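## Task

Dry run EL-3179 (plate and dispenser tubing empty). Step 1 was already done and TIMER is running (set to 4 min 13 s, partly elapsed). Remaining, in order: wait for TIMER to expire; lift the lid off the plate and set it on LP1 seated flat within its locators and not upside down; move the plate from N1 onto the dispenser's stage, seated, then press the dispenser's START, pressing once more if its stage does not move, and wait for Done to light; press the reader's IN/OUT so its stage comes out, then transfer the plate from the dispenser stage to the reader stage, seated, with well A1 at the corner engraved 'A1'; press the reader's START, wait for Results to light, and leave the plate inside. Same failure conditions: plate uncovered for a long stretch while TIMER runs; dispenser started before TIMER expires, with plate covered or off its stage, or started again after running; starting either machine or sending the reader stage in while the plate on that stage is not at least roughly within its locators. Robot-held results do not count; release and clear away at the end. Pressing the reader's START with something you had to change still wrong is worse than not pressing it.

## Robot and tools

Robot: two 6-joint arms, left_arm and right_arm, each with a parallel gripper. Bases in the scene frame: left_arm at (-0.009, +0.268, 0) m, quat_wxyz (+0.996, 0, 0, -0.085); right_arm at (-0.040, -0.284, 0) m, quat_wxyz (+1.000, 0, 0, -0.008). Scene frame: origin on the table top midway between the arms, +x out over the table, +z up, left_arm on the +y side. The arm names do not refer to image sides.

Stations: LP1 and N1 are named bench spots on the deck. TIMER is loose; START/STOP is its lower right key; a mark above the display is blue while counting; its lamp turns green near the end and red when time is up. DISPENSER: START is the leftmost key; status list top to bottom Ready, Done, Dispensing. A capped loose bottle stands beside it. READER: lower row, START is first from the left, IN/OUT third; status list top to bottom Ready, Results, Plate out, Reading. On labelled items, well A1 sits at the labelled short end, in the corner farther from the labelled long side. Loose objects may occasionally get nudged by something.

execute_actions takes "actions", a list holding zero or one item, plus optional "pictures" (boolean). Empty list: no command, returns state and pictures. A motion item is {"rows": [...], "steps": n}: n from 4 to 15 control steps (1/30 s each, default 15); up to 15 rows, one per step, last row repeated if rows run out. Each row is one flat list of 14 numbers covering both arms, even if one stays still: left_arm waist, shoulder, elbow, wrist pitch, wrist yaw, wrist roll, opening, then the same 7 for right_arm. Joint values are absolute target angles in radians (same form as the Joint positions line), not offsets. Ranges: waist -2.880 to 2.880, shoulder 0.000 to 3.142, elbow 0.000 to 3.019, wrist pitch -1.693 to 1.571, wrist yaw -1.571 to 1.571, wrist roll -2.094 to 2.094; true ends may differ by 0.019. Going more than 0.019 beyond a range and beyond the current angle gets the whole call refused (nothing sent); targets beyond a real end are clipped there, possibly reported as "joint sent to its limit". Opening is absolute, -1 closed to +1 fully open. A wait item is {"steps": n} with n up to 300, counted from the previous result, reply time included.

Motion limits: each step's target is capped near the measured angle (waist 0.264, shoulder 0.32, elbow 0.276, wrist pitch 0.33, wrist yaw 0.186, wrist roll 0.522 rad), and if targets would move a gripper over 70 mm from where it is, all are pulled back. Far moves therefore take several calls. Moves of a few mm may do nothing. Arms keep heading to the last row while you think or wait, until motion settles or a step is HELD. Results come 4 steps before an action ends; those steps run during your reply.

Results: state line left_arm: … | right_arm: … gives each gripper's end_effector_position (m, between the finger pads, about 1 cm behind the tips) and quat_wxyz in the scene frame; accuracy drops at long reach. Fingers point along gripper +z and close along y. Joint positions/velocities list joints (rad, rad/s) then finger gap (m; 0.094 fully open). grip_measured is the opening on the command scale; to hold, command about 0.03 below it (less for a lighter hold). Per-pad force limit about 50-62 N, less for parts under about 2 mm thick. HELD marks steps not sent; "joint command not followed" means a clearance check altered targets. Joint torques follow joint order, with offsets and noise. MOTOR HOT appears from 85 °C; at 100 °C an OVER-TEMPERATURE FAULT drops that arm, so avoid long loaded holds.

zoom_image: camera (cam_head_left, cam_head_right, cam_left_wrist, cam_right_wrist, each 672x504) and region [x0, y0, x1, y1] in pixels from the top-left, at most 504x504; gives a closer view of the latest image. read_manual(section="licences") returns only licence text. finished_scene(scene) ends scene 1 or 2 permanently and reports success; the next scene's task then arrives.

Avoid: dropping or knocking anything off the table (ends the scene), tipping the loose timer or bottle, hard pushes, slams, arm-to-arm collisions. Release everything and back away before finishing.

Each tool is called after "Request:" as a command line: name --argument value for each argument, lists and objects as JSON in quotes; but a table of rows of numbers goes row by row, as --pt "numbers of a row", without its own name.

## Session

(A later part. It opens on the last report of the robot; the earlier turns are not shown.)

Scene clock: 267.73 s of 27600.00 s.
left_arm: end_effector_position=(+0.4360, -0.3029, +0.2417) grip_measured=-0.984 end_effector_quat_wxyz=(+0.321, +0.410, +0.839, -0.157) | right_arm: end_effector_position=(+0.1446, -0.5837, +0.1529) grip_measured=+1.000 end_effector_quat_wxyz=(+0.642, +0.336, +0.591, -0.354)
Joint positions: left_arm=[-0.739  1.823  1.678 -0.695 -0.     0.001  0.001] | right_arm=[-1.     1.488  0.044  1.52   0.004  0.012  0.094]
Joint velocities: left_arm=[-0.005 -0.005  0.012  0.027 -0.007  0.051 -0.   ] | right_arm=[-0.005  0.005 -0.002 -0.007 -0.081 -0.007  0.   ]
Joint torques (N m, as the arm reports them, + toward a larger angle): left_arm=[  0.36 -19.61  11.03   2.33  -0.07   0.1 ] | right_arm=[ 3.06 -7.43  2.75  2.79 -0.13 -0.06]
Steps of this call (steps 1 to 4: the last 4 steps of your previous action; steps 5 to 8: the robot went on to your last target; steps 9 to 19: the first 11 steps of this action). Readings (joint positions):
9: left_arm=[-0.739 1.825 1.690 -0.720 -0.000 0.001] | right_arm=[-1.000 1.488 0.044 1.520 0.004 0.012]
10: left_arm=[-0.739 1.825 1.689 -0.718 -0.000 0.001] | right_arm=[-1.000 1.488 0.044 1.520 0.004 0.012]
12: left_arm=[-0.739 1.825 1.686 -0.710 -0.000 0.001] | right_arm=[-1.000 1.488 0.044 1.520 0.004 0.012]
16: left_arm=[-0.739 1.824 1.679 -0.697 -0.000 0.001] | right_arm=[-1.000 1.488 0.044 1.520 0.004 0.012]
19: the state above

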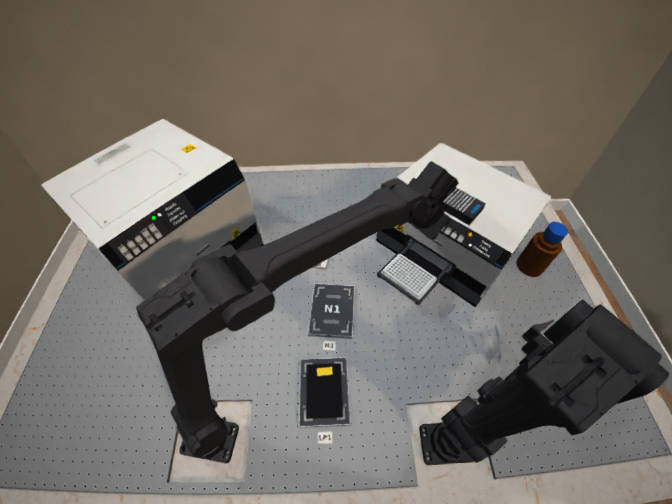

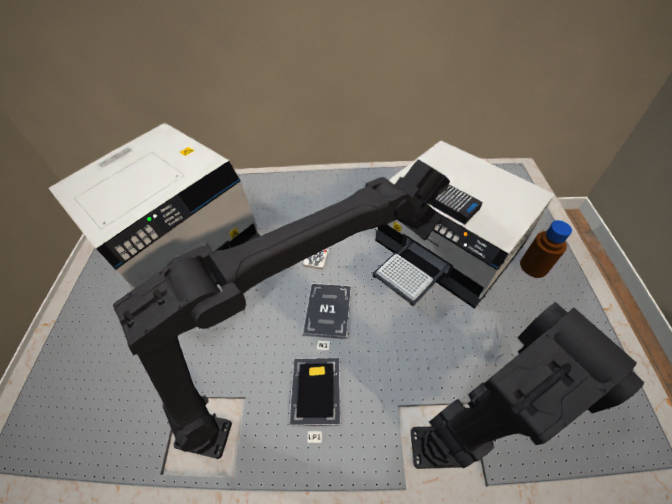

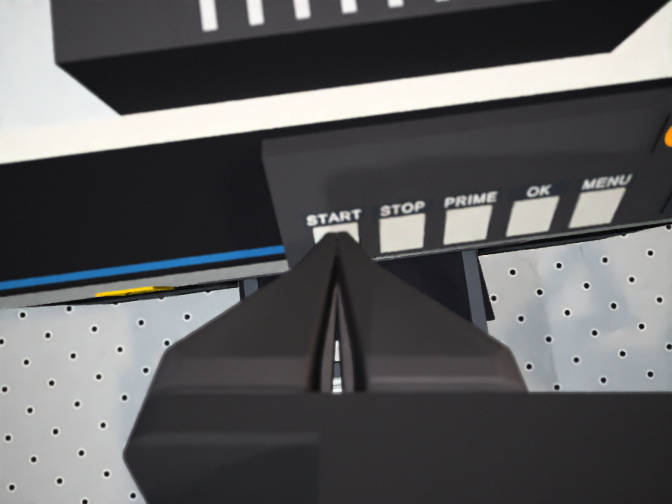

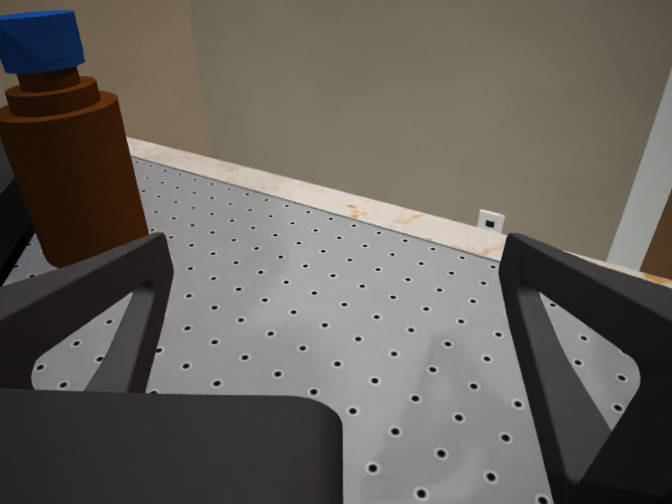

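Request:
execute_actions --actions '[{"rows": [[-0.745,1.790,1.690,-0.700,0,0.011,-1.0,-1.0,1.48,0.04,1.537,0,0,1],[-0.745,1.775,1.690,-0.705,0,0.011,-1.0,-1.0,1.48,0.04,1.537,0,0,1],[-0.745,1.762,1.690,-0.710,0,0.011,-1.0,-1.0,1.48,0.04,1.537,0,0,1],[-0.745,1.750,1.690,-0.715,0,0.011,-1.0,-1.0,1.48,0.04,1.537,0,0,1],[-0.745,1.737,1.690,-0.722,0,0.011,-1.0,-1.0,1.48,0.04,1.537,0,0,1],[-0.745,1.722,1.688,-0.730,0,0.011,-1.0,-1.0,1.48,0.04,1.537,0,0,1],[-0.745,1.705,1.682,-0.740,0,0.011,-1.0,-1.0,1.48,0.04,1.537,0,0,1],[-0.745,1.685,1.672,-0.752,0,0.011,-1.0,-1.0,1.48,0.04,1.537,0,0,1],[-0.745,1.660,1.658,-0.765,0,0.011,-1.0,-1.0,1.48,0.04,1.537,0,0,1],[-0.745,1.632,1.640,-0.779,0,0.011,-1.0,-1.0,1.48,0.04,1.537,0,0,1],[-0.745,1.600,1.618,-0.794,0,0.011,-1.0,-1.0,1.48,0.04,1.537,0,0,1],[-0.740,1.565,1.593,-0.809,0,0.011,-1.0,-1.0,1.48,0.04,1.537,0,0,1],[-0.730,1.527,1.565,-0.825,0,0.011,-1.0,-1.0,1.48,0.04,1.537,0,0,1],[-0.715,1.487,1.535,-0.841,0,0.011,-1.0,-1.0,1.48,0.04,1.537,0,0,1],[-0.695,1.445,1.504,-0.858,0,0.011,-1.0,-1.0,1.48,0.04,1.537,0,0,1]], "steps": 15}]' --pictures false

Request:
execute_actions --actions '[{"rows": [[-0.672,1.402,1.473,-0.875,0,0.011,-1.0,-1.0,1.48,0.04,1.537,0,0,1],[-0.646,1.359,1.442,-0.892,0,0.011,-1.0,-1.0,1.48,0.04,1.537,0,0,1],[-0.618,1.316,1.411,-0.909,0,0.011,-1.0,-1.0,1.48,0.04,1.537,0,0,1],[-0.588,1.273,1.380,-0.926,0,0.011,-1.0,-1.0,1.48,0.04,1.537,0,0,1],[-0.556,1.230,1.349,-0.943,0,0.011,-1.0,-1.0,1.48,0.04,1.537,0,0,1],[-0.522,1.187,1.318,-0.960,0,0.011,-1.0,-1.0,1.48,0.04,1.537,0,0,1],[-0.486,1.144,1.287,-0.977,0,0.011,-1.0,-1.0,1.48,0.04,1.537,0,0,1],[-0.448,1.101,1.256,-0.994,0,0.011,-1.0,-1.0,1.48,0.04,1.537,0,0,1],[-0.408,1.058,1.225,-1.011,0,0.011,-1.0,-1.0,1.48,0.04,1.537,0,0,1],[-0.366,1.015,1.194,-1.028,0,0.011,-1.0,-1.0,1.48,0.04,1.537,0,0,1],[-0.323,0.972,1.163,-1.045,0,0.011,-1.0,-1.0,1.48,0.04,1.537,0,0,1],[-0.279,0.930,1.133,-1.062,0,0.011,-1.0,-1.0,1.48,0.04,1.537,0,0,1],[-0.234,0.890,1.104,-1.078,0,0.011,-1.0,-1.0,1.48,0.04,1.537,0,0,1],[-0.189,0.852,1.077,-1.093,0,0.011,-1.0,-1.0,1.48,0.04,1.537,0,0,1],[-0.144,0.817,1.052,-1.107,0,0.011,-1.0,-1.0,1.48,0.04,1.537,0,0,1]], "steps": 15}]' --pictures false

Request:
execute_actions --actions '[{"rows": [[-0.099,0.786,1.029,-1.120,0,0.011,-1.0,-1.0,1.48,0.04,1.537,0,0,1],[-0.054,0.759,1.009,-1.131,0,0.011,-1.0,-1.0,1.48,0.04,1.537,0,0,1],[-0.009,0.736,0.993,-1.141,0,0.011,-1.0,-1.0,1.48,0.04,1.537,0,0,1],[0.036,0.718,0.980,-1.149,0,0.011,-1.0,-1.0,1.48,0.04,1.537,0,0,1],[0.081,0.705,0.970,-1.155,0,0.011,-1.0,-1.0,1.48,0.04,1.537,0,0,1],[0.126,0.696,0.964,-1.159,0,0.011,-1.0,-1.0,1.48,0.04,1.537,0,0,1],[0.171,0.692,0.960,-1.161,0,0.011,-1.0,-1.0,1.48,0.04,1.537,0,0,1],[0.216,0.690,0.959,-1.162,0,0.011,-1.0,-1.0,1.48,0.04,1.537,0,0,1],[0.260,0.690,0.959,-1.162,0,0.011,-1.0,-1.0,1.48,0.04,1.537,0,0,1],[0.303,0.690,0.959,-1.162,0,0.011,-1.0,-1.0,1.48,0.04,1.537,0,0,1],[0.344,0.690,0.959,-1.162,0,0.011,-1.0,-1.0,1.48,0.04,1.537,0,0,1],[0.382,0.690,0.959,-1.162,0,0.011,-1.0,-1.0,1.48,0.04,1.537,0,0,1],[0.417,0.690,0.959,-1.162,0,0.011,-1.0,-1.0,1.48,0.04,1.537,0,0,1],[0.448,0.690,0.959,-1.162,0,0.011,-1.0,-1.0,1.48,0.04,1.537,0,0,1],[0.475,0.690,0.959,-1.162,0,0.011,-1.0,-1.0,1.48,0.04,1.537,0,0,1]], "steps": 15}]' --pictures false

Request:
execute_actions --actions '[{"rows": [[0.497,0.690,0.959,-1.162,0,0.011,-1.0,-1.0,1.48,0.04,1.537,0,0,1],[0.514,0.690,0.959,-1.162,0,0.011,-1.0,-1.0,1.48,0.04,1.537,0,0,1],[0.527,0.690,0.959,-1.162,0,0.011,-1.0,-1.0,1.48,0.04,1.537,0,0,1],[0.536,0.690,0.959,-1.162,0,0.011,-1.0,-1.0,1.48,0.04,1.537,0,0,1],[0.542,0.690,0.959,-1.162,0,0.011,-1.0,-1.0,1.48,0.04,1.537,0,0,1],[0.545,0.690,0.959,-1.162,0,0.011,-1.0,-1.0,1.48,0.04,1.537,0,0,1]], "steps": 15}]' --pictures true

Scene clock: 269.50 s of 27600.00 s.
left_arm: end_effector_position=(+0.4160, -0.2773, +0.2844) grip_measured=-0.984 end_effector_quat_wxyz=(+0.325, +0.410, +0.838, -0.158) | right_arm: end_effector_position=(+0.1446, -0.5837, +0.1529) grip_measured=+1.000 end_effector_quat_wxyz=(+0.642, +0.336, +0.591, -0.354)
Joint positions: left_arm=[-0.739  1.719  1.644 -0.756 -0.     0.001  0.001] | right_arm=[-1.     1.488  0.044  1.52   0.004  0.012  0.094]
Joint velocities: left_arm=[ 0.005 -0.757 -0.452 -0.335 -0.066  0.037 -0.   ] | right_arm=[-0.015  0.005 -0.002  0.002 -0.066 -0.051  0.   ]
Joint torques (N m, as the arm reports them, + toward a larger angle): left_arm=[  0.45 -22.04  11.66   0.86  -0.09   0.12] | right_arm=[ 3.05 -7.47  2.78  2.78 -0.13 -0.05]
Steps of this call (steps 1 to 4: the last 4 steps of your previous action; steps 5 to 15: the robot went on to your last target; steps 16 to 42: nothing new was sent; steps 43 to 53: the first 11 steps of this action). Readings (joint positions):
43: left_arm=[-0.739 1.821 1.678 -0.695 -0.000 0.001] | right_arm=[-1.000 1.488 0.044 1.520 0.004 0.012]
44: left_arm=[-0.739 1.820 1.678 -0.696 -0.000 0.001] | right_arm=[-1.000 1.488 0.044 1.520 0.004 0.012]
46: left_arm=[-0.739 1.814 1.678 -0.700 -0.000 0.001] | right_arm=[-1.000 1.488 0.044 1.520 0.004 0.012]
50: left_arm=[-0.739 1.781 1.674 -0.725 -0.000 0.001] | right_arm=[-1.000 1.488 0.044 1.520 0.004 0.012]
53: the state above

Scene clock: 270.00 s of 27600.00 s.
left_arm: end_effector_position=(+0.3655, -0.0155, +0.3745) grip_measured=-0.984 end_effector_quat_wxyz=(+0.346, +0.297, +0.882, -0.116) | right_arm: end_effector_position=(+0.1446, -0.5837, +0.1529) grip_measured=+1.000 end_effector_quat_wxyz=(+0.642, +0.336, +0.591, -0.354)
Joint positions: left_arm=[-0.478  1.137  1.274 -0.961 -0.     0.001  0.001] | right_arm=[-1.     1.488  0.044  1.52   0.004  0.012  0.094]
Joint velocities: left_arm=[ 1.255 -1.216 -0.847 -0.427 -0.051  0.007  0.   ] | right_arm=[ 0.005  0.005  0.007 -0.012  0.081 -0.051  0.   ]
Joint torques (N m, as the arm reports them, + toward a larger angle): left_arm=[ 1.2  -8.65 10.84  0.85 -0.06  0.07] | right_arm=[ 3.07 -7.48  2.76  2.79 -0.13 -0.05]
Steps of this call (steps 1 to 4: the last 4 steps of your previous action; steps 5 to 15: the first 11 steps of this action). Readings (joint positions):
5: left_arm=[-0.733 1.547 1.533 -0.822 -0.000 0.001] | right_arm=[-1.000 1.488 0.044 1.520 0.004 0.012]
6: left_arm=[-0.727 1.506 1.508 -0.836 -0.000 0.001] | right_arm=[-1.000 1.488 0.044 1.520 0.004 0.012]
8: left_arm=[-0.701 1.424 1.458 -0.863 -0.000 0.001] | right_arm=[-1.000 1.488 0.044 1.520 0.004 0.012]
12: left_arm=[-0.595 1.260 1.358 -0.917 -0.000 0.001] | right_arm=[-1.000 1.488 0.044 1.520 0.004 0.012]
15: the state above

Scene clock: 270.50 s of 27600.00 s.
left_arm: end_effector_position=(+0.2811, +0.2980, +0.3416) grip_measured=-0.984 end_effector_quat_wxyz=(+0.347, -0.048, +0.937, +0.019) | right_arm: end_effector_position=(+0.1446, -0.5837, +0.1529) grip_measured=+1.000 end_effector_quat_wxyz=(+0.642, +0.336, +0.591, -0.354)
Joint positions: left_arm=[ 0.272  0.664  0.958 -1.156 -0.001  0.001  0.001] | right_arm=[-1.     1.488  0.044  1.52   0.004  0.012  0.094]
Joint velocities: left_arm=[ 1.148  0.093 -0.007  0.002 -0.066 -0.022 -0.001] | right_arm=[-0.015 -0.015  0.012  0.002  0.022  0.022  0.   ]
Joint torques (N m, as the arm reports them, + toward a larger angle): left_arm=[ 0.93  0.87 11.16  1.09 -0.03  0.11] | right_arm=[ 2.99 -7.47  2.76  2.79 -0.13 -0.05]
Steps of this call (steps 1 to 4: the last 4 steps of your previous action; steps 5 to 15: the first 11 steps of this action). Readings (joint positions):
5: left_arm=[-0.239 0.922 1.116 -1.048 -0.000 0.001] | right_arm=[-1.000 1.488 0.044 1.520 0.004 0.012]
6: left_arm=[-0.185 0.877 1.084 -1.067 -0.000 0.001] | right_arm=[-1.000 1.488 0.044 1.520 0.004 0.012]
8: left_arm=[-0.066 0.788 1.021 -1.106 -0.000 0.001] | right_arm=[-1.000 1.488 0.044 1.520 0.004 0.012]
12: left_arm=[0.148 0.672 0.960 -1.153 -0.001 0.001] | right_arm=[-1.000 1.488 0.044 1.520 0.004 0.012]
15: the state above

Scene clock: 271.00 s of 27600.00 s.
left_arm: end_effector_position=(+0.2668, +0.3749, +0.3358) grip_measured=-0.984 end_effector_quat_wxyz=(+0.332, -0.173, +0.925, +0.063) | right_arm: end_effector_position=(+0.1446, -0.5837, +0.1529) grip_measured=+1.000 end_effector_quat_wxyz=(+0.642, +0.336, +0.591, -0.354)
Joint positions: left_arm=[ 0.539  0.684  0.958 -1.156 -0.001  0.001  0.001] | right_arm=[-1.     1.488  0.044  1.52   0.004  0.012  0.094]
Joint velocities: left_arm=[ 0.005 -0.005 -0.007 -0.012 -0.081 -0.037 -0.   ] | right_arm=[-0.005 -0.015  0.002 -0.012 -0.007  0.051  0.   ]
Joint torques (N m, as the arm reports them, + toward a larger angle): left_arm=[ 1.2   0.29 11.21  1.05 -0.04  0.11] | right_arm=[ 3.08 -7.38  2.76  2.79 -0.13 -0.06]
Steps of this call (steps 1 to 4: the last 4 steps of your previous action; steps 5 to 15: the first 11 steps of this action). Readings (joint positions):
5: left_arm=[0.452 0.682 0.958 -1.156 -0.001 0.001] | right_arm=[-1.000 1.488 0.044 1.520 0.004 0.012]
6: left_arm=[0.478 0.683 0.958 -1.156 -0.001 0.001] | right_arm=[-1.000 1.488 0.044 1.520 0.004 0.012]
8: left_arm=[0.516 0.684 0.958 -1.156 -0.001 0.001] | right_arm=[-1.000 1.488 0.044 1.520 0.004 0.012]
12: left_arm=[0.539 0.684 0.958 -1.156 -0.001 0.001] | right_arm=[-1.000 1.488 0.044 1.520 0.004 0.012]
15: the state above

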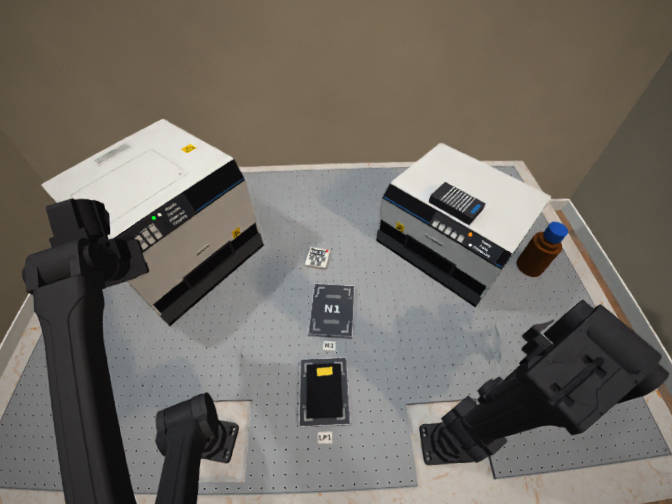

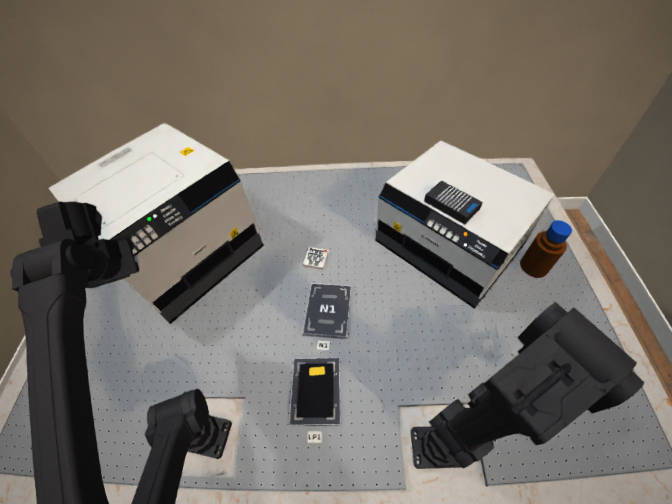

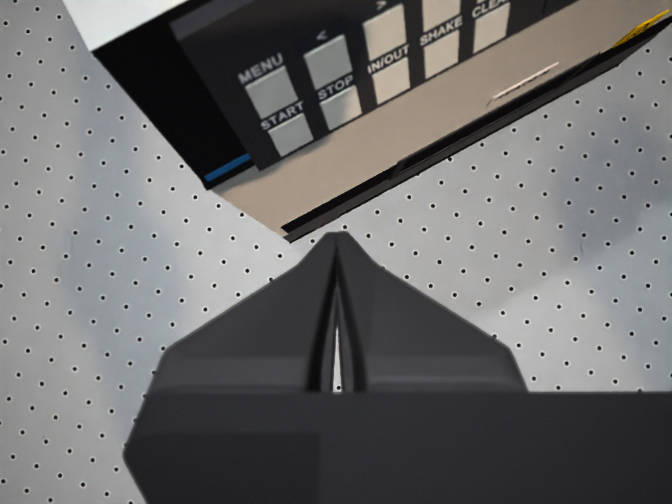

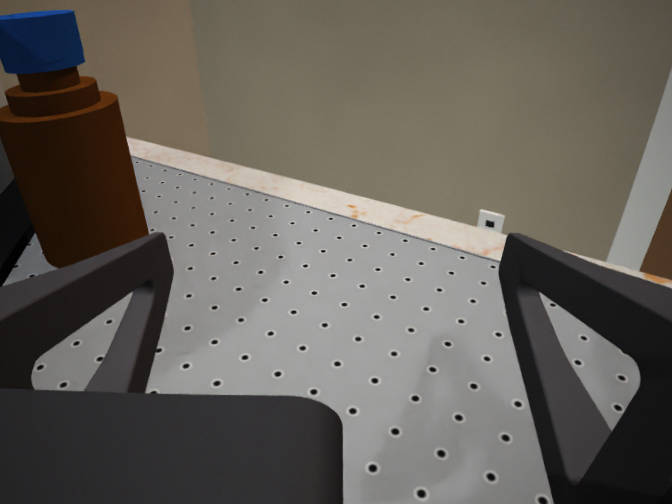

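Request:
execute_actions --actions '[]'

Scene clock: 271.73 s of 27600.00 s.
left_arm: end_effector_position=(+0.2668, +0.3749, +0.3358) grip_measured=-0.984 end_effector_quat_wxyz=(+0.332, -0.173, +0.925, +0.063) | right_arm: end_effector_position=(+0.1446, -0.5837, +0.1529) grip_measured=+1.000 end_effector_quat_wxyz=(+0.642, +0.336, +0.591, -0.354)
Joint positions: left_arm=[ 0.539  0.684  0.958 -1.156 -0.001  0.001  0.001] | right_arm=[-1.     1.488  0.044  1.52   0.004  0.012  0.094]
Joint velocities: left_arm=[ 0.005  0.005 -0.007 -0.007 -0.051  0.081  0.001] | right_arm=[-0.015  0.005 -0.012  0.002 -0.007 -0.095  0.   ]
Joint torques (N m, as the arm reports them, + toward a larger angle): left_arm=[ 1.28 -0.41 11.2   1.05 -0.04  0.12] | right_arm=[ 3.05 -7.38  2.78  2.78 -0.13 -0.05]
Kept back: nothing.
Steps of this call (steps 1 to 4: the last 4 steps of your previous action; steps 5 to 15: the robot went on to your last target; steps 16 to 22: nothing new was sent). Readings (joint positions):
1: left_arm=[0.539 0.684 0.958 -1.156 -0.001 0.001] | right_arm=[-1.000 1.488 0.044 1.520 0.004 0.012]
2: left_arm=[0.539 0.684 0.958 -1.156 -0.001 0.001] | right_arm=[-1.000 1.488 0.044 1.520 0.004 0.012]
4: left_arm=[0.539 0.684 0.958 -1.156 -0.001 0.001] | right_arm=[-1.000 1.488 0.044 1.520 0.004 0.012]
8: left_arm=[0.539 0.684 0.958 -1.156 -0.001 0.001] | right_arm=[-1.000 1.488 0.044 1.520 0.004 0.012]
22: the state above
All arms were judged still, so your last target was given up. Only a new action makes them travel on or press farther. Fingers that are still opening or closing keep moving.

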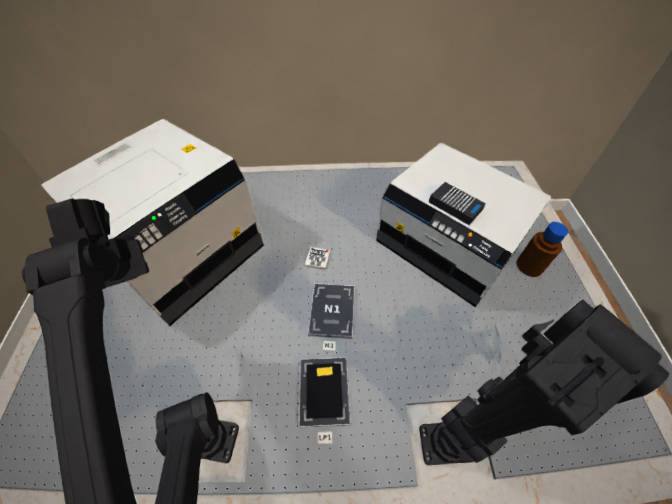

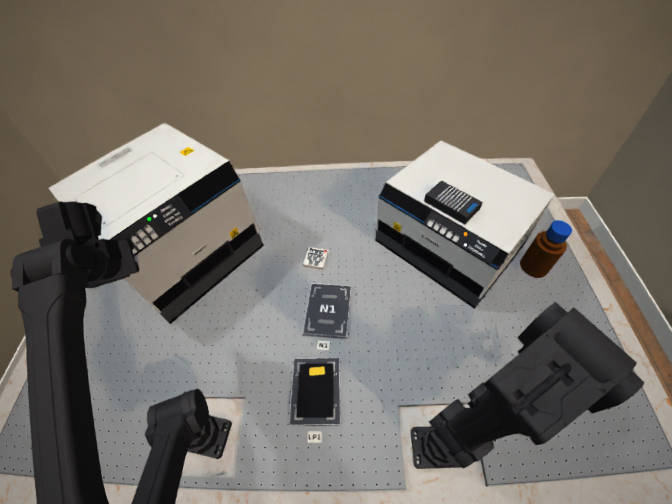

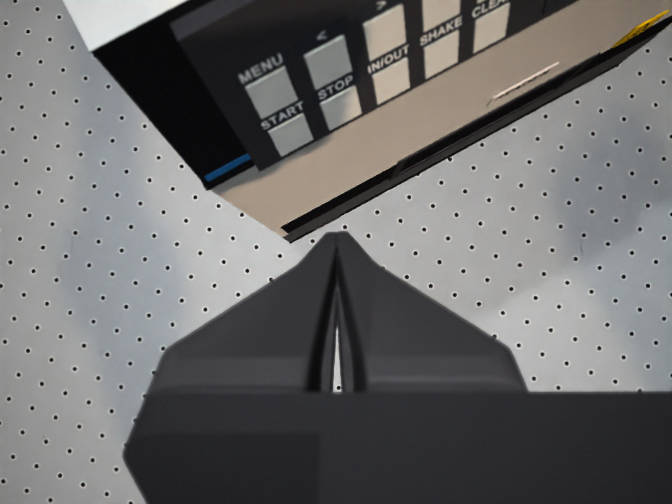

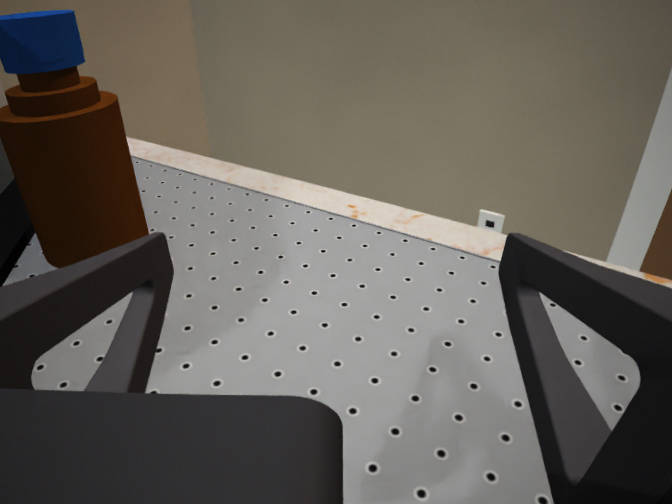

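Request:
execute_actions --actions '[{"rows": [[0.535,0.698,0.959,-1.148,0,0.011,-1,-1.0,1.48,0.04,1.537,0,0,1],[0.527,0.708,0.959,-1.134,0,0.011,-1,-1.0,1.48,0.04,1.537,0,0,1],[0.521,0.719,0.959,-1.119,0,0.011,-1,-1.0,1.48,0.04,1.537,0,0,1],[0.515,0.731,0.959,-1.104,0,0.011,-1,-1.0,1.48,0.04,1.537,0,0,1],[0.509,0.743,0.959,-1.089,0,0.011,-1,-1.0,1.48,0.04,1.537,0,0,1],[0.503,0.755,0.959,-1.074,0,0.011,-1,-1.0,1.48,0.04,1.537,0,0,1],[0.497,0.766,0.959,-1.059,0,0.011,-1,-1.0,1.48,0.04,1.537,0,0,1],[0.492,0.776,0.959,-1.046,0,0.011,-1,-1.0,1.48,0.04,1.537,0,0,1],[0.488,0.784,0.959,-1.034,0,0.011,-1,-1.0,1.48,0.04,1.537,0,0,1],[0.484,0.791,0.959,-1.024,0,0.011,-1,-1.0,1.48,0.04,1.537,0,0,1],[0.481,0.796,0.959,-1.016,0,0.011,-1,-1.0,1.48,0.04,1.537,0,0,1],[0.479,0.799,0.959,-1.011,0,0.011,-1,-1.0,1.48,0.04,1.537,0,0,1],[0.478,0.800,0.959,-1.009,0,0.011,-1,-1.0,1.48,0.04,1.537,0,0,1]], "steps": 15}]'

Request:
execute_actions --actions '[{"steps": 12}]' --pictures true

Scene clock: 275.03 s of 27600.00 s.
left_arm: end_effector_position=(+0.3065, +0.3754, +0.3249) grip_measured=-0.984 end_effector_quat_wxyz=(+0.337, -0.153, +0.927, +0.057) | right_arm: end_effector_position=(+0.1446, -0.5837, +0.1529) grip_measured=+1.000 end_effector_quat_wxyz=(+0.642, +0.336, +0.591, -0.354)
Joint positions: left_arm=[ 0.498  0.776  0.958 -1.054 -0.001  0.001  0.001] | right_arm=[-1.     1.488  0.044  1.52   0.004  0.012  0.094]
Joint velocities: left_arm=[-0.161  0.357 -0.012  0.325  0.022 -0.066 -0.001] | right_arm=[ 0.015 -0.005  0.002  0.002 -0.022  0.007  0.   ]
Joint torques (N m, as the arm reports them, + toward a larger angle): left_arm=[ 0.28 -2.12 11.44  1.93 -0.04  0.12] | right_arm=[ 3.11 -7.4   2.78  2.79 -0.12 -0.05]
Steps of this call (steps 1 to 88: nothing new was sent; steps 89 to 99: the first 11 steps of this action). Readings (joint positions):
89: left_arm=[0.539 0.684 0.958 -1.156 -0.001 0.001] | right_arm=[-1.000 1.488 0.044 1.520 0.004 0.012]
90: left_arm=[0.539 0.685 0.958 -1.156 -0.001 0.001] | right_arm=[-1.000 1.488 0.044 1.520 0.004 0.012]
92: left_arm=[0.537 0.692 0.958 -1.145 -0.001 0.001] | right_arm=[-1.000 1.488 0.044 1.520 0.004 0.012]
96: left_arm=[0.515 0.735 0.958 -1.092 -0.001 0.001] | right_arm=[-1.000 1.488 0.044 1.520 0.004 0.012]
99: the state above

Scene clock: 275.43 s of 27600.00 s.
left_arm: end_effector_position=(+0.3173, +0.3755, +0.3198) grip_measured=-0.984 end_effector_quat_wxyz=(+0.336, -0.148, +0.928, +0.055) | right_arm: end_effector_position=(+0.1446, -0.5837, +0.1529) grip_measured=+1.000 end_effector_quat_wxyz=(+0.642, +0.336, +0.591, -0.354)
Joint positions: left_arm=[ 0.488  0.804  0.957 -1.029 -0.001  0.001  0.001] | right_arm=[-1.     1.488  0.044  1.52   0.004  0.012  0.094]
Joint velocities: left_arm=[-0.005 -0.015 -0.002  0.012 -0.022 -0.037 -0.   ] | right_arm=[-0.024 -0.015  0.002  0.017 -0.022 -0.11   0.   ]
Joint torques (N m, as the arm reports them, + toward a larger angle): left_arm=[ 0.18 -3.02 11.44  1.98 -0.04  0.11] | right_arm=[ 3.08 -7.45  2.76  2.8  -0.13 -0.06]
Kept back: nothing.
Steps of this call (steps 1 to 4: the last 4 steps of your previous action; steps 5 to 12: the robot went on to your last target). Readings (joint positions):
1: left_arm=[0.494 0.787 0.958 -1.045 -0.001 0.001] | right_arm=[-1.000 1.488 0.044 1.520 0.004 0.012]
2: left_arm=[0.491 0.795 0.958 -1.038 -0.001 0.001] | right_arm=[-1.000 1.488 0.044 1.520 0.004 0.012]
4: left_arm=[0.488 0.804 0.958 -1.031 -0.001 0.001] | right_arm=[-1.000 1.488 0.044 1.520 0.004 0.012]
8: left_arm=[0.488 0.804 0.958 -1.029 -0.001 0.001] | right_arm=[-1.000 1.488 0.044 1.520 0.004 0.012]
12: the state above

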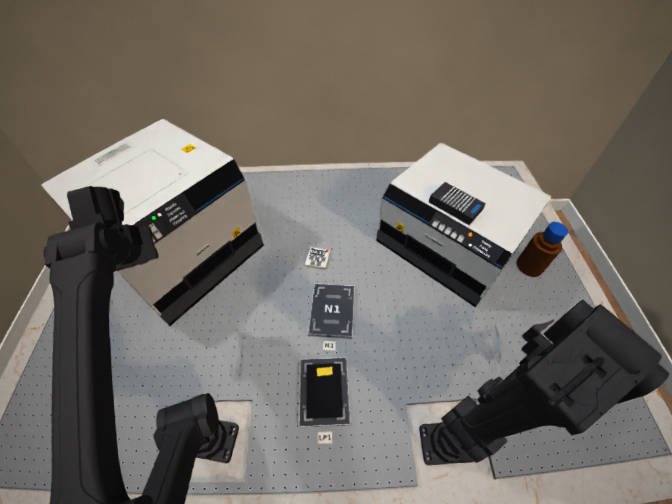

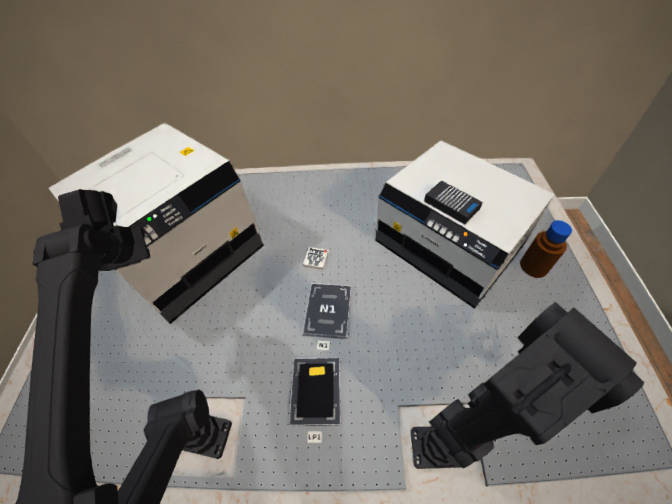

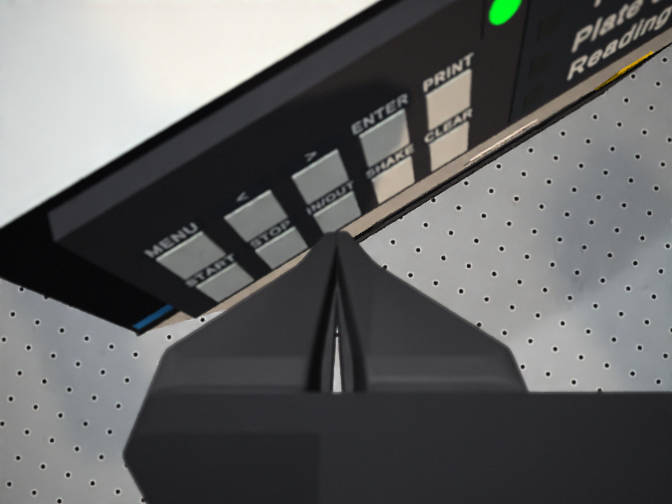

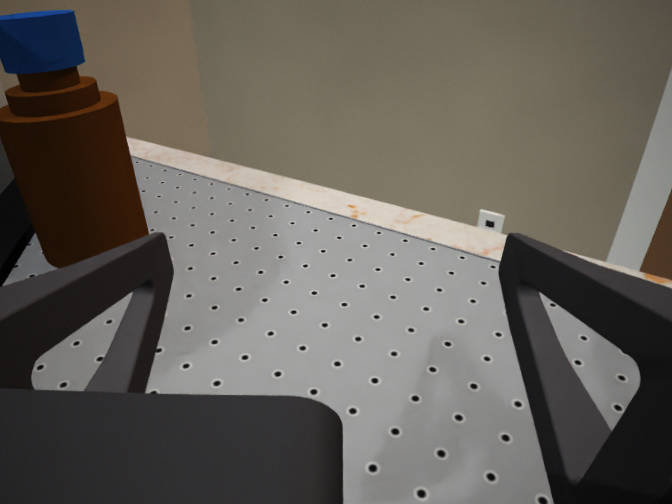

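Request:
zoom_image --camera "cam_left_wrist" --region '[180, 120, 480, 320]'

Region (180, 120, 480, 320) of cam_left_wrist's 672x504 image, scaled by 1.680, with more detail than that image has.

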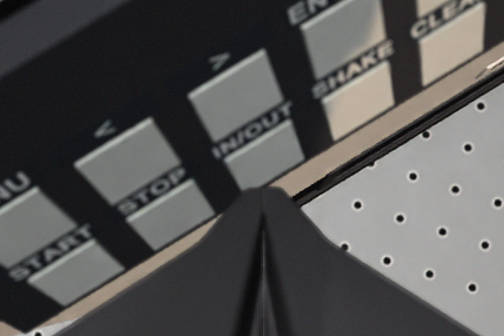

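Request:
execute_actions --actions '[{"steps": 90}]' --pictures true

Scene clock: 278.43 s of 27600.00 s.
left_arm: end_effector_position=(+0.3173, +0.3755, +0.3198) grip_measured=-0.984 end_effector_quat_wxyz=(+0.336, -0.148, +0.928, +0.055) | right_arm: end_effector_position=(+0.1446, -0.5837, +0.1529) grip_measured=+1.000 end_effector_quat_wxyz=(+0.642, +0.336, +0.591, -0.354)
Joint positions: left_arm=[ 0.488  0.804  0.957 -1.029 -0.001  0.001  0.001] | right_arm=[-1.     1.488  0.044  1.52   0.004  0.012  0.094]
Joint velocities: left_arm=[-0.005 -0.015 -0.017  0.007  0.022  0.007  0.   ] | right_arm=[ 0.005 -0.015  0.002 -0.007  0.037 -0.037  0.   ]
Joint torques (N m, as the arm reports them, + toward a larger angle): left_arm=[ 0.12 -3.1  11.45  2.02 -0.05  0.13] | right_arm=[ 3.1  -7.49  2.78  2.81 -0.13 -0.06]
Kept back: nothing.
Steps of this call (steps 1 to 30: the robot went on to your last target; steps 31 to 90: nothing new was sent). Readings (joint positions):
1: left_arm=[0.488 0.804 0.957 -1.029 -0.001 0.001] | right_arm=[-1.000 1.488 0.044 1.520 0.004 0.012]
2: left_arm=[0.488 0.804 0.957 -1.029 -0.001 0.001] | right_arm=[-1.000 1.488 0.044 1.520 0.004 0.012]
4: left_arm=[0.488 0.804 0.957 -1.029 -0.001 0.001] | right_arm=[-1.000 1.488 0.044 1.520 0.004 0.012]
8: left_arm=[0.488 0.804 0.957 -1.029 -0.001 0.001] | right_arm=[-1.000 1.488 0.044 1.520 0.004 0.012]
90: the state above
All arms were judged still, so your last target was given up. Only a new action makes them travel on or press farther. Fingers that are still opening or closing keep moving.

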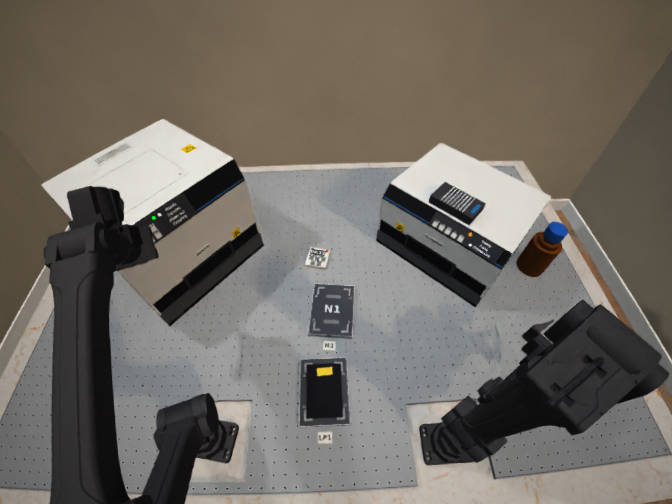

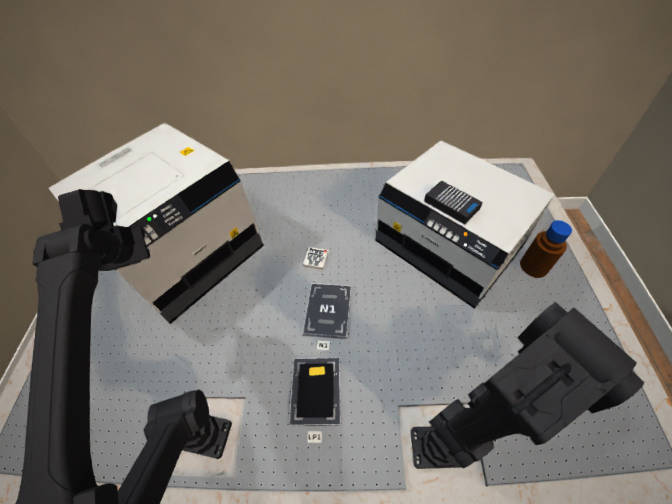

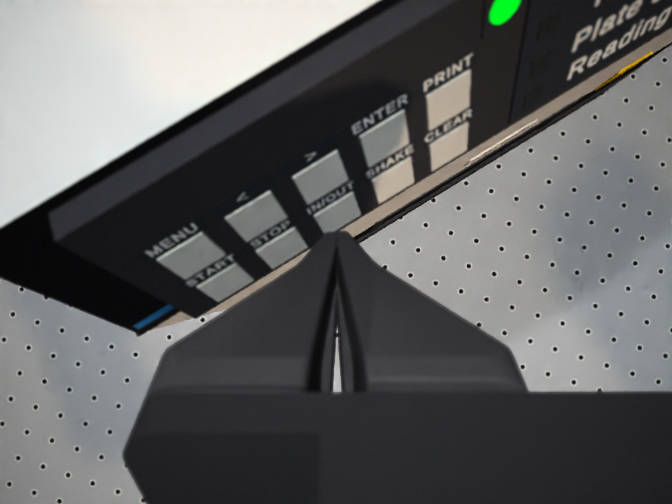

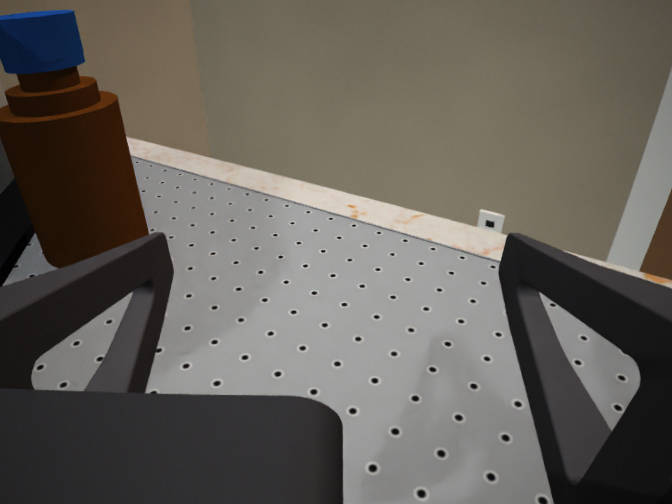

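Request:
execute_actions --actions '[{"steps": 150}]' --pictures true

Scene clock: 283.43 s of 27600.00 s.
left_arm: end_effector_position=(+0.3173, +0.3755, +0.3198) grip_measured=-0.984 end_effector_quat_wxyz=(+0.336, -0.148, +0.928, +0.055) | right_arm: end_effector_position=(+0.1446, -0.5837, +0.1529) grip_measured=+1.000 end_effector_quat_wxyz=(+0.642, +0.336, +0.591, -0.354)
Joint positions: left_arm=[ 0.488  0.804  0.957 -1.029 -0.001  0.001  0.001] | right_arm=[-1.     1.488  0.044  1.52   0.004  0.012  0.094]
Joint velocities: left_arm=[-0.005 -0.005 -0.017  0.012 -0.007 -0.037  0.   ] | right_arm=[-0.005  0.015  0.002  0.012 -0.066 -0.037  0.   ]
Joint torques (N m, as the arm reports them, + toward a larger angle): left_arm=[-0.05 -3.13 11.46  2.02 -0.04  0.11] | right_arm=[ 3.04 -7.46  2.77  2.81 -0.13 -0.06]
Kept back: nothing.
Steps of this call (steps 1 to 150: nothing new was sent). Readings (joint positions):
1: left_arm=[0.488 0.804 0.957 -1.029 -0.001 0.001] | right_arm=[-1.000 1.488 0.044 1.520 0.004 0.012]
2: left_arm=[0.488 0.804 0.957 -1.029 -0.001 0.001] | right_arm=[-1.000 1.488 0.044 1.520 0.004 0.012]
4: left_arm=[0.488 0.804 0.957 -1.029 -0.001 0.001] | right_arm=[-1.000 1.488 0.044 1.520 0.004 0.012]
8: left_arm=[0.488 0.804 0.957 -1.029 -0.001 0.001] | right_arm=[-1.000 1.488 0.044 1.520 0.004 0.012]
150: the state above

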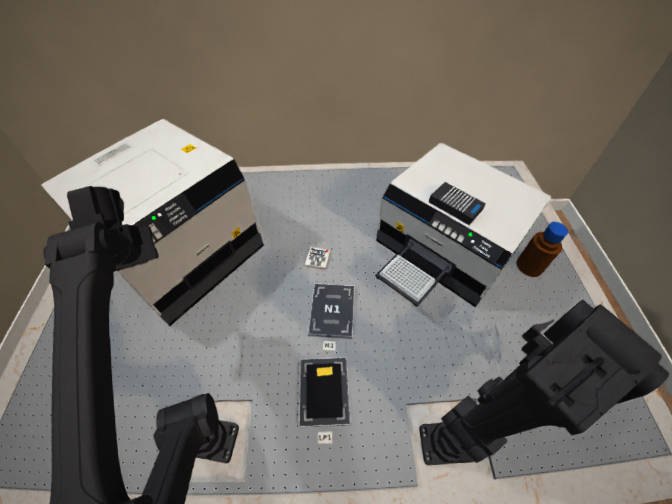

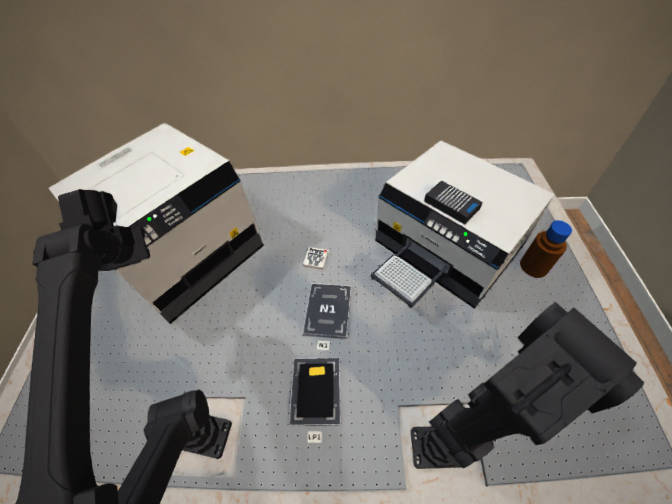

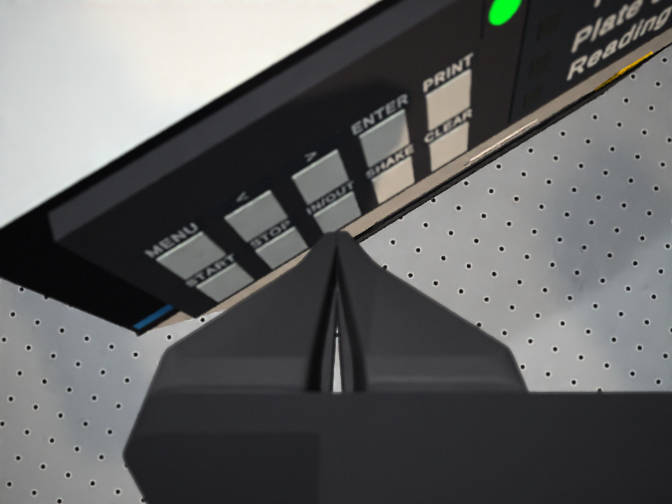

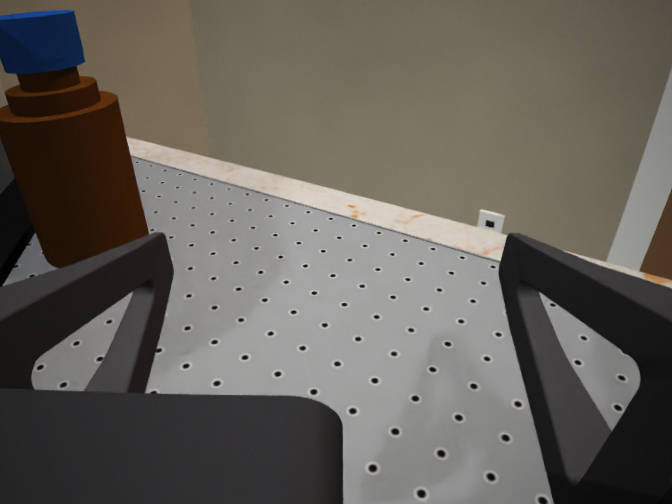

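Request:
zoom_image --camera "cam_head_left" --region '[370, 210, 520, 310]'

Region (370, 210, 520, 310) of cam_head_left's 672x504 image, scaled by 3.360, with more detail than that image has.

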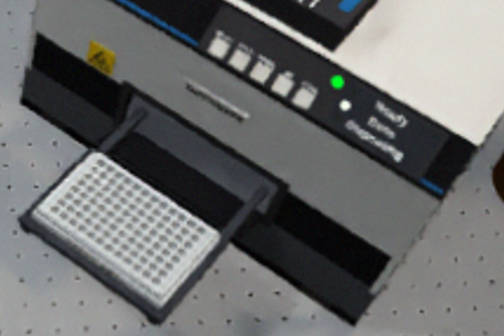

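Request:
execute_actions --actions '[{"rows": [[0.478,0.800,0.9575,-1.005,0,0.011,-1,-1.0,1.48,0.04,1.537,0,0,1],[0.478,0.800,0.956,-1.001,0,0.011,-1,-1.0,1.48,0.04,1.537,0,0,1],[0.478,0.800,0.954,-0.9965,0,0.011,-1,-1.0,1.48,0.04,1.537,0,0,1],[0.478,0.800,0.952,-0.992,0,0.011,-1,-1.0,1.48,0.04,1.537,0,0,1],[0.478,0.800,0.950,-0.987,0,0.011,-1,-1.0,1.48,0.04,1.537,0,0,1],[0.478,0.800,0.948,-0.982,0,0.011,-1,-1.0,1.48,0.04,1.537,0,0,1],[0.478,0.800,0.946,-0.9775,0,0.011,-1,-1.0,1.48,0.04,1.537,0,0,1],[0.478,0.800,0.944,-0.973,0,0.011,-1,-1.0,1.48,0.04,1.537,0,0,1]], "steps": 15}]' --pictures true

Scene clock: 284.30 s of 27600.00 s.
left_arm: end_effector_position=(+0.3215, +0.3768, +0.3189) grip_measured=-0.984 end_effector_quat_wxyz=(+0.345, -0.148, +0.925, +0.056) | right_arm: end_effector_position=(+0.1446, -0.5837, +0.1529) grip_measured=+1.000 end_effector_quat_wxyz=(+0.642, +0.336, +0.591, -0.354)
Joint positions: left_arm=[ 0.488  0.804  0.947 -0.998 -0.001  0.001  0.001] | right_arm=[-1.     1.488  0.044  1.52   0.004  0.012  0.094]
Joint velocities: left_arm=[-0.005 -0.005 -0.017  0.012 -0.007 -0.051  0.001] | right_arm=[ 0.005  0.005  0.027  0.002 -0.007  0.037  0.   ]
Joint torques (N m, as the arm reports them, + toward a larger angle): left_arm=[ 0.22 -2.47 11.09  2.23 -0.05  0.11] | right_arm=[ 3.05 -7.47  2.76  2.78 -0.13 -0.06]
Steps of this call (steps 1 to 15: nothing new was sent; steps 16 to 26: the first 11 steps of this action). Readings (joint positions):
16: left_arm=[0.488 0.804 0.957 -1.028 -0.001 0.001] | right_arm=[-1.000 1.488 0.044 1.520 0.004 0.012]
17: left_arm=[0.488 0.804 0.957 -1.026 -0.001 0.001] | right_arm=[-1.000 1.488 0.044 1.520 0.004 0.012]
19: left_arm=[0.488 0.804 0.956 -1.019 -0.001 0.001] | right_arm=[-1.000 1.488 0.044 1.520 0.004 0.012]
23: left_arm=[0.488 0.804 0.949 -1.001 -0.001 0.001] | right_arm=[-1.000 1.488 0.044 1.520 0.004 0.012]
26: the state above

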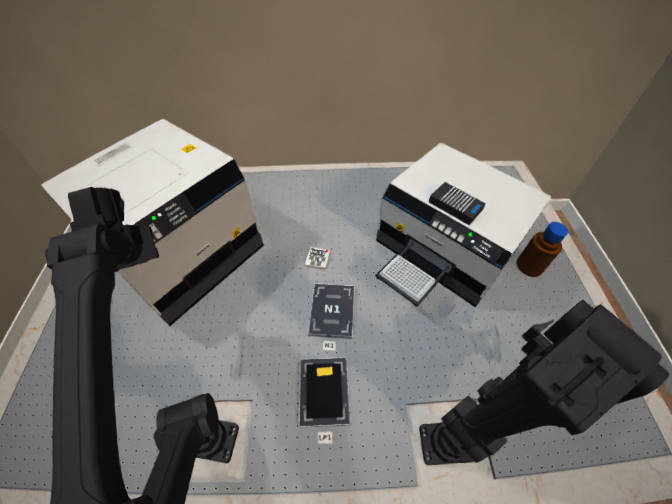

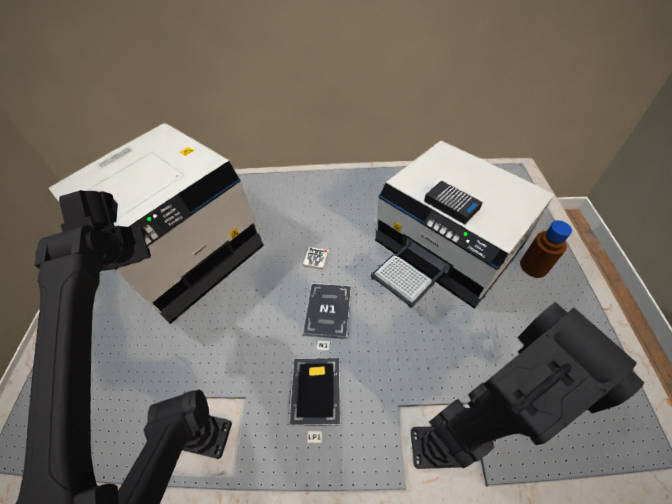

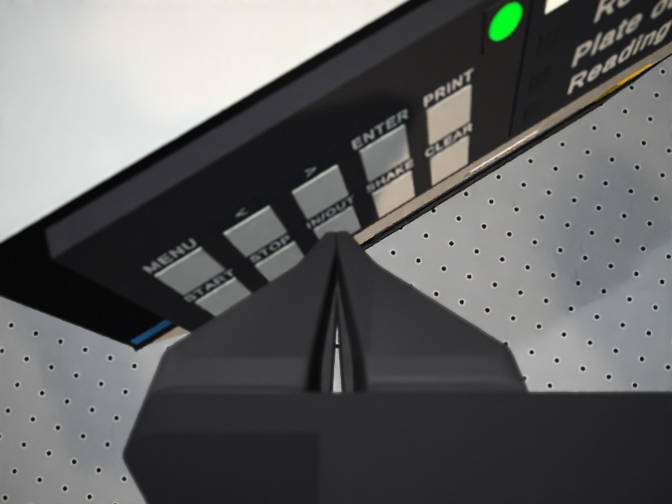

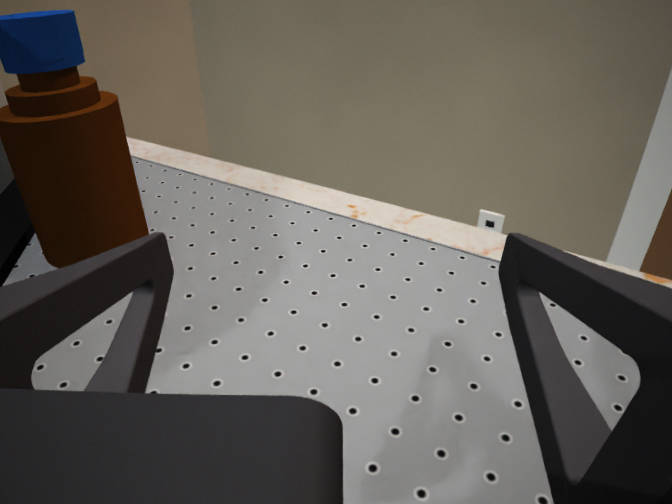

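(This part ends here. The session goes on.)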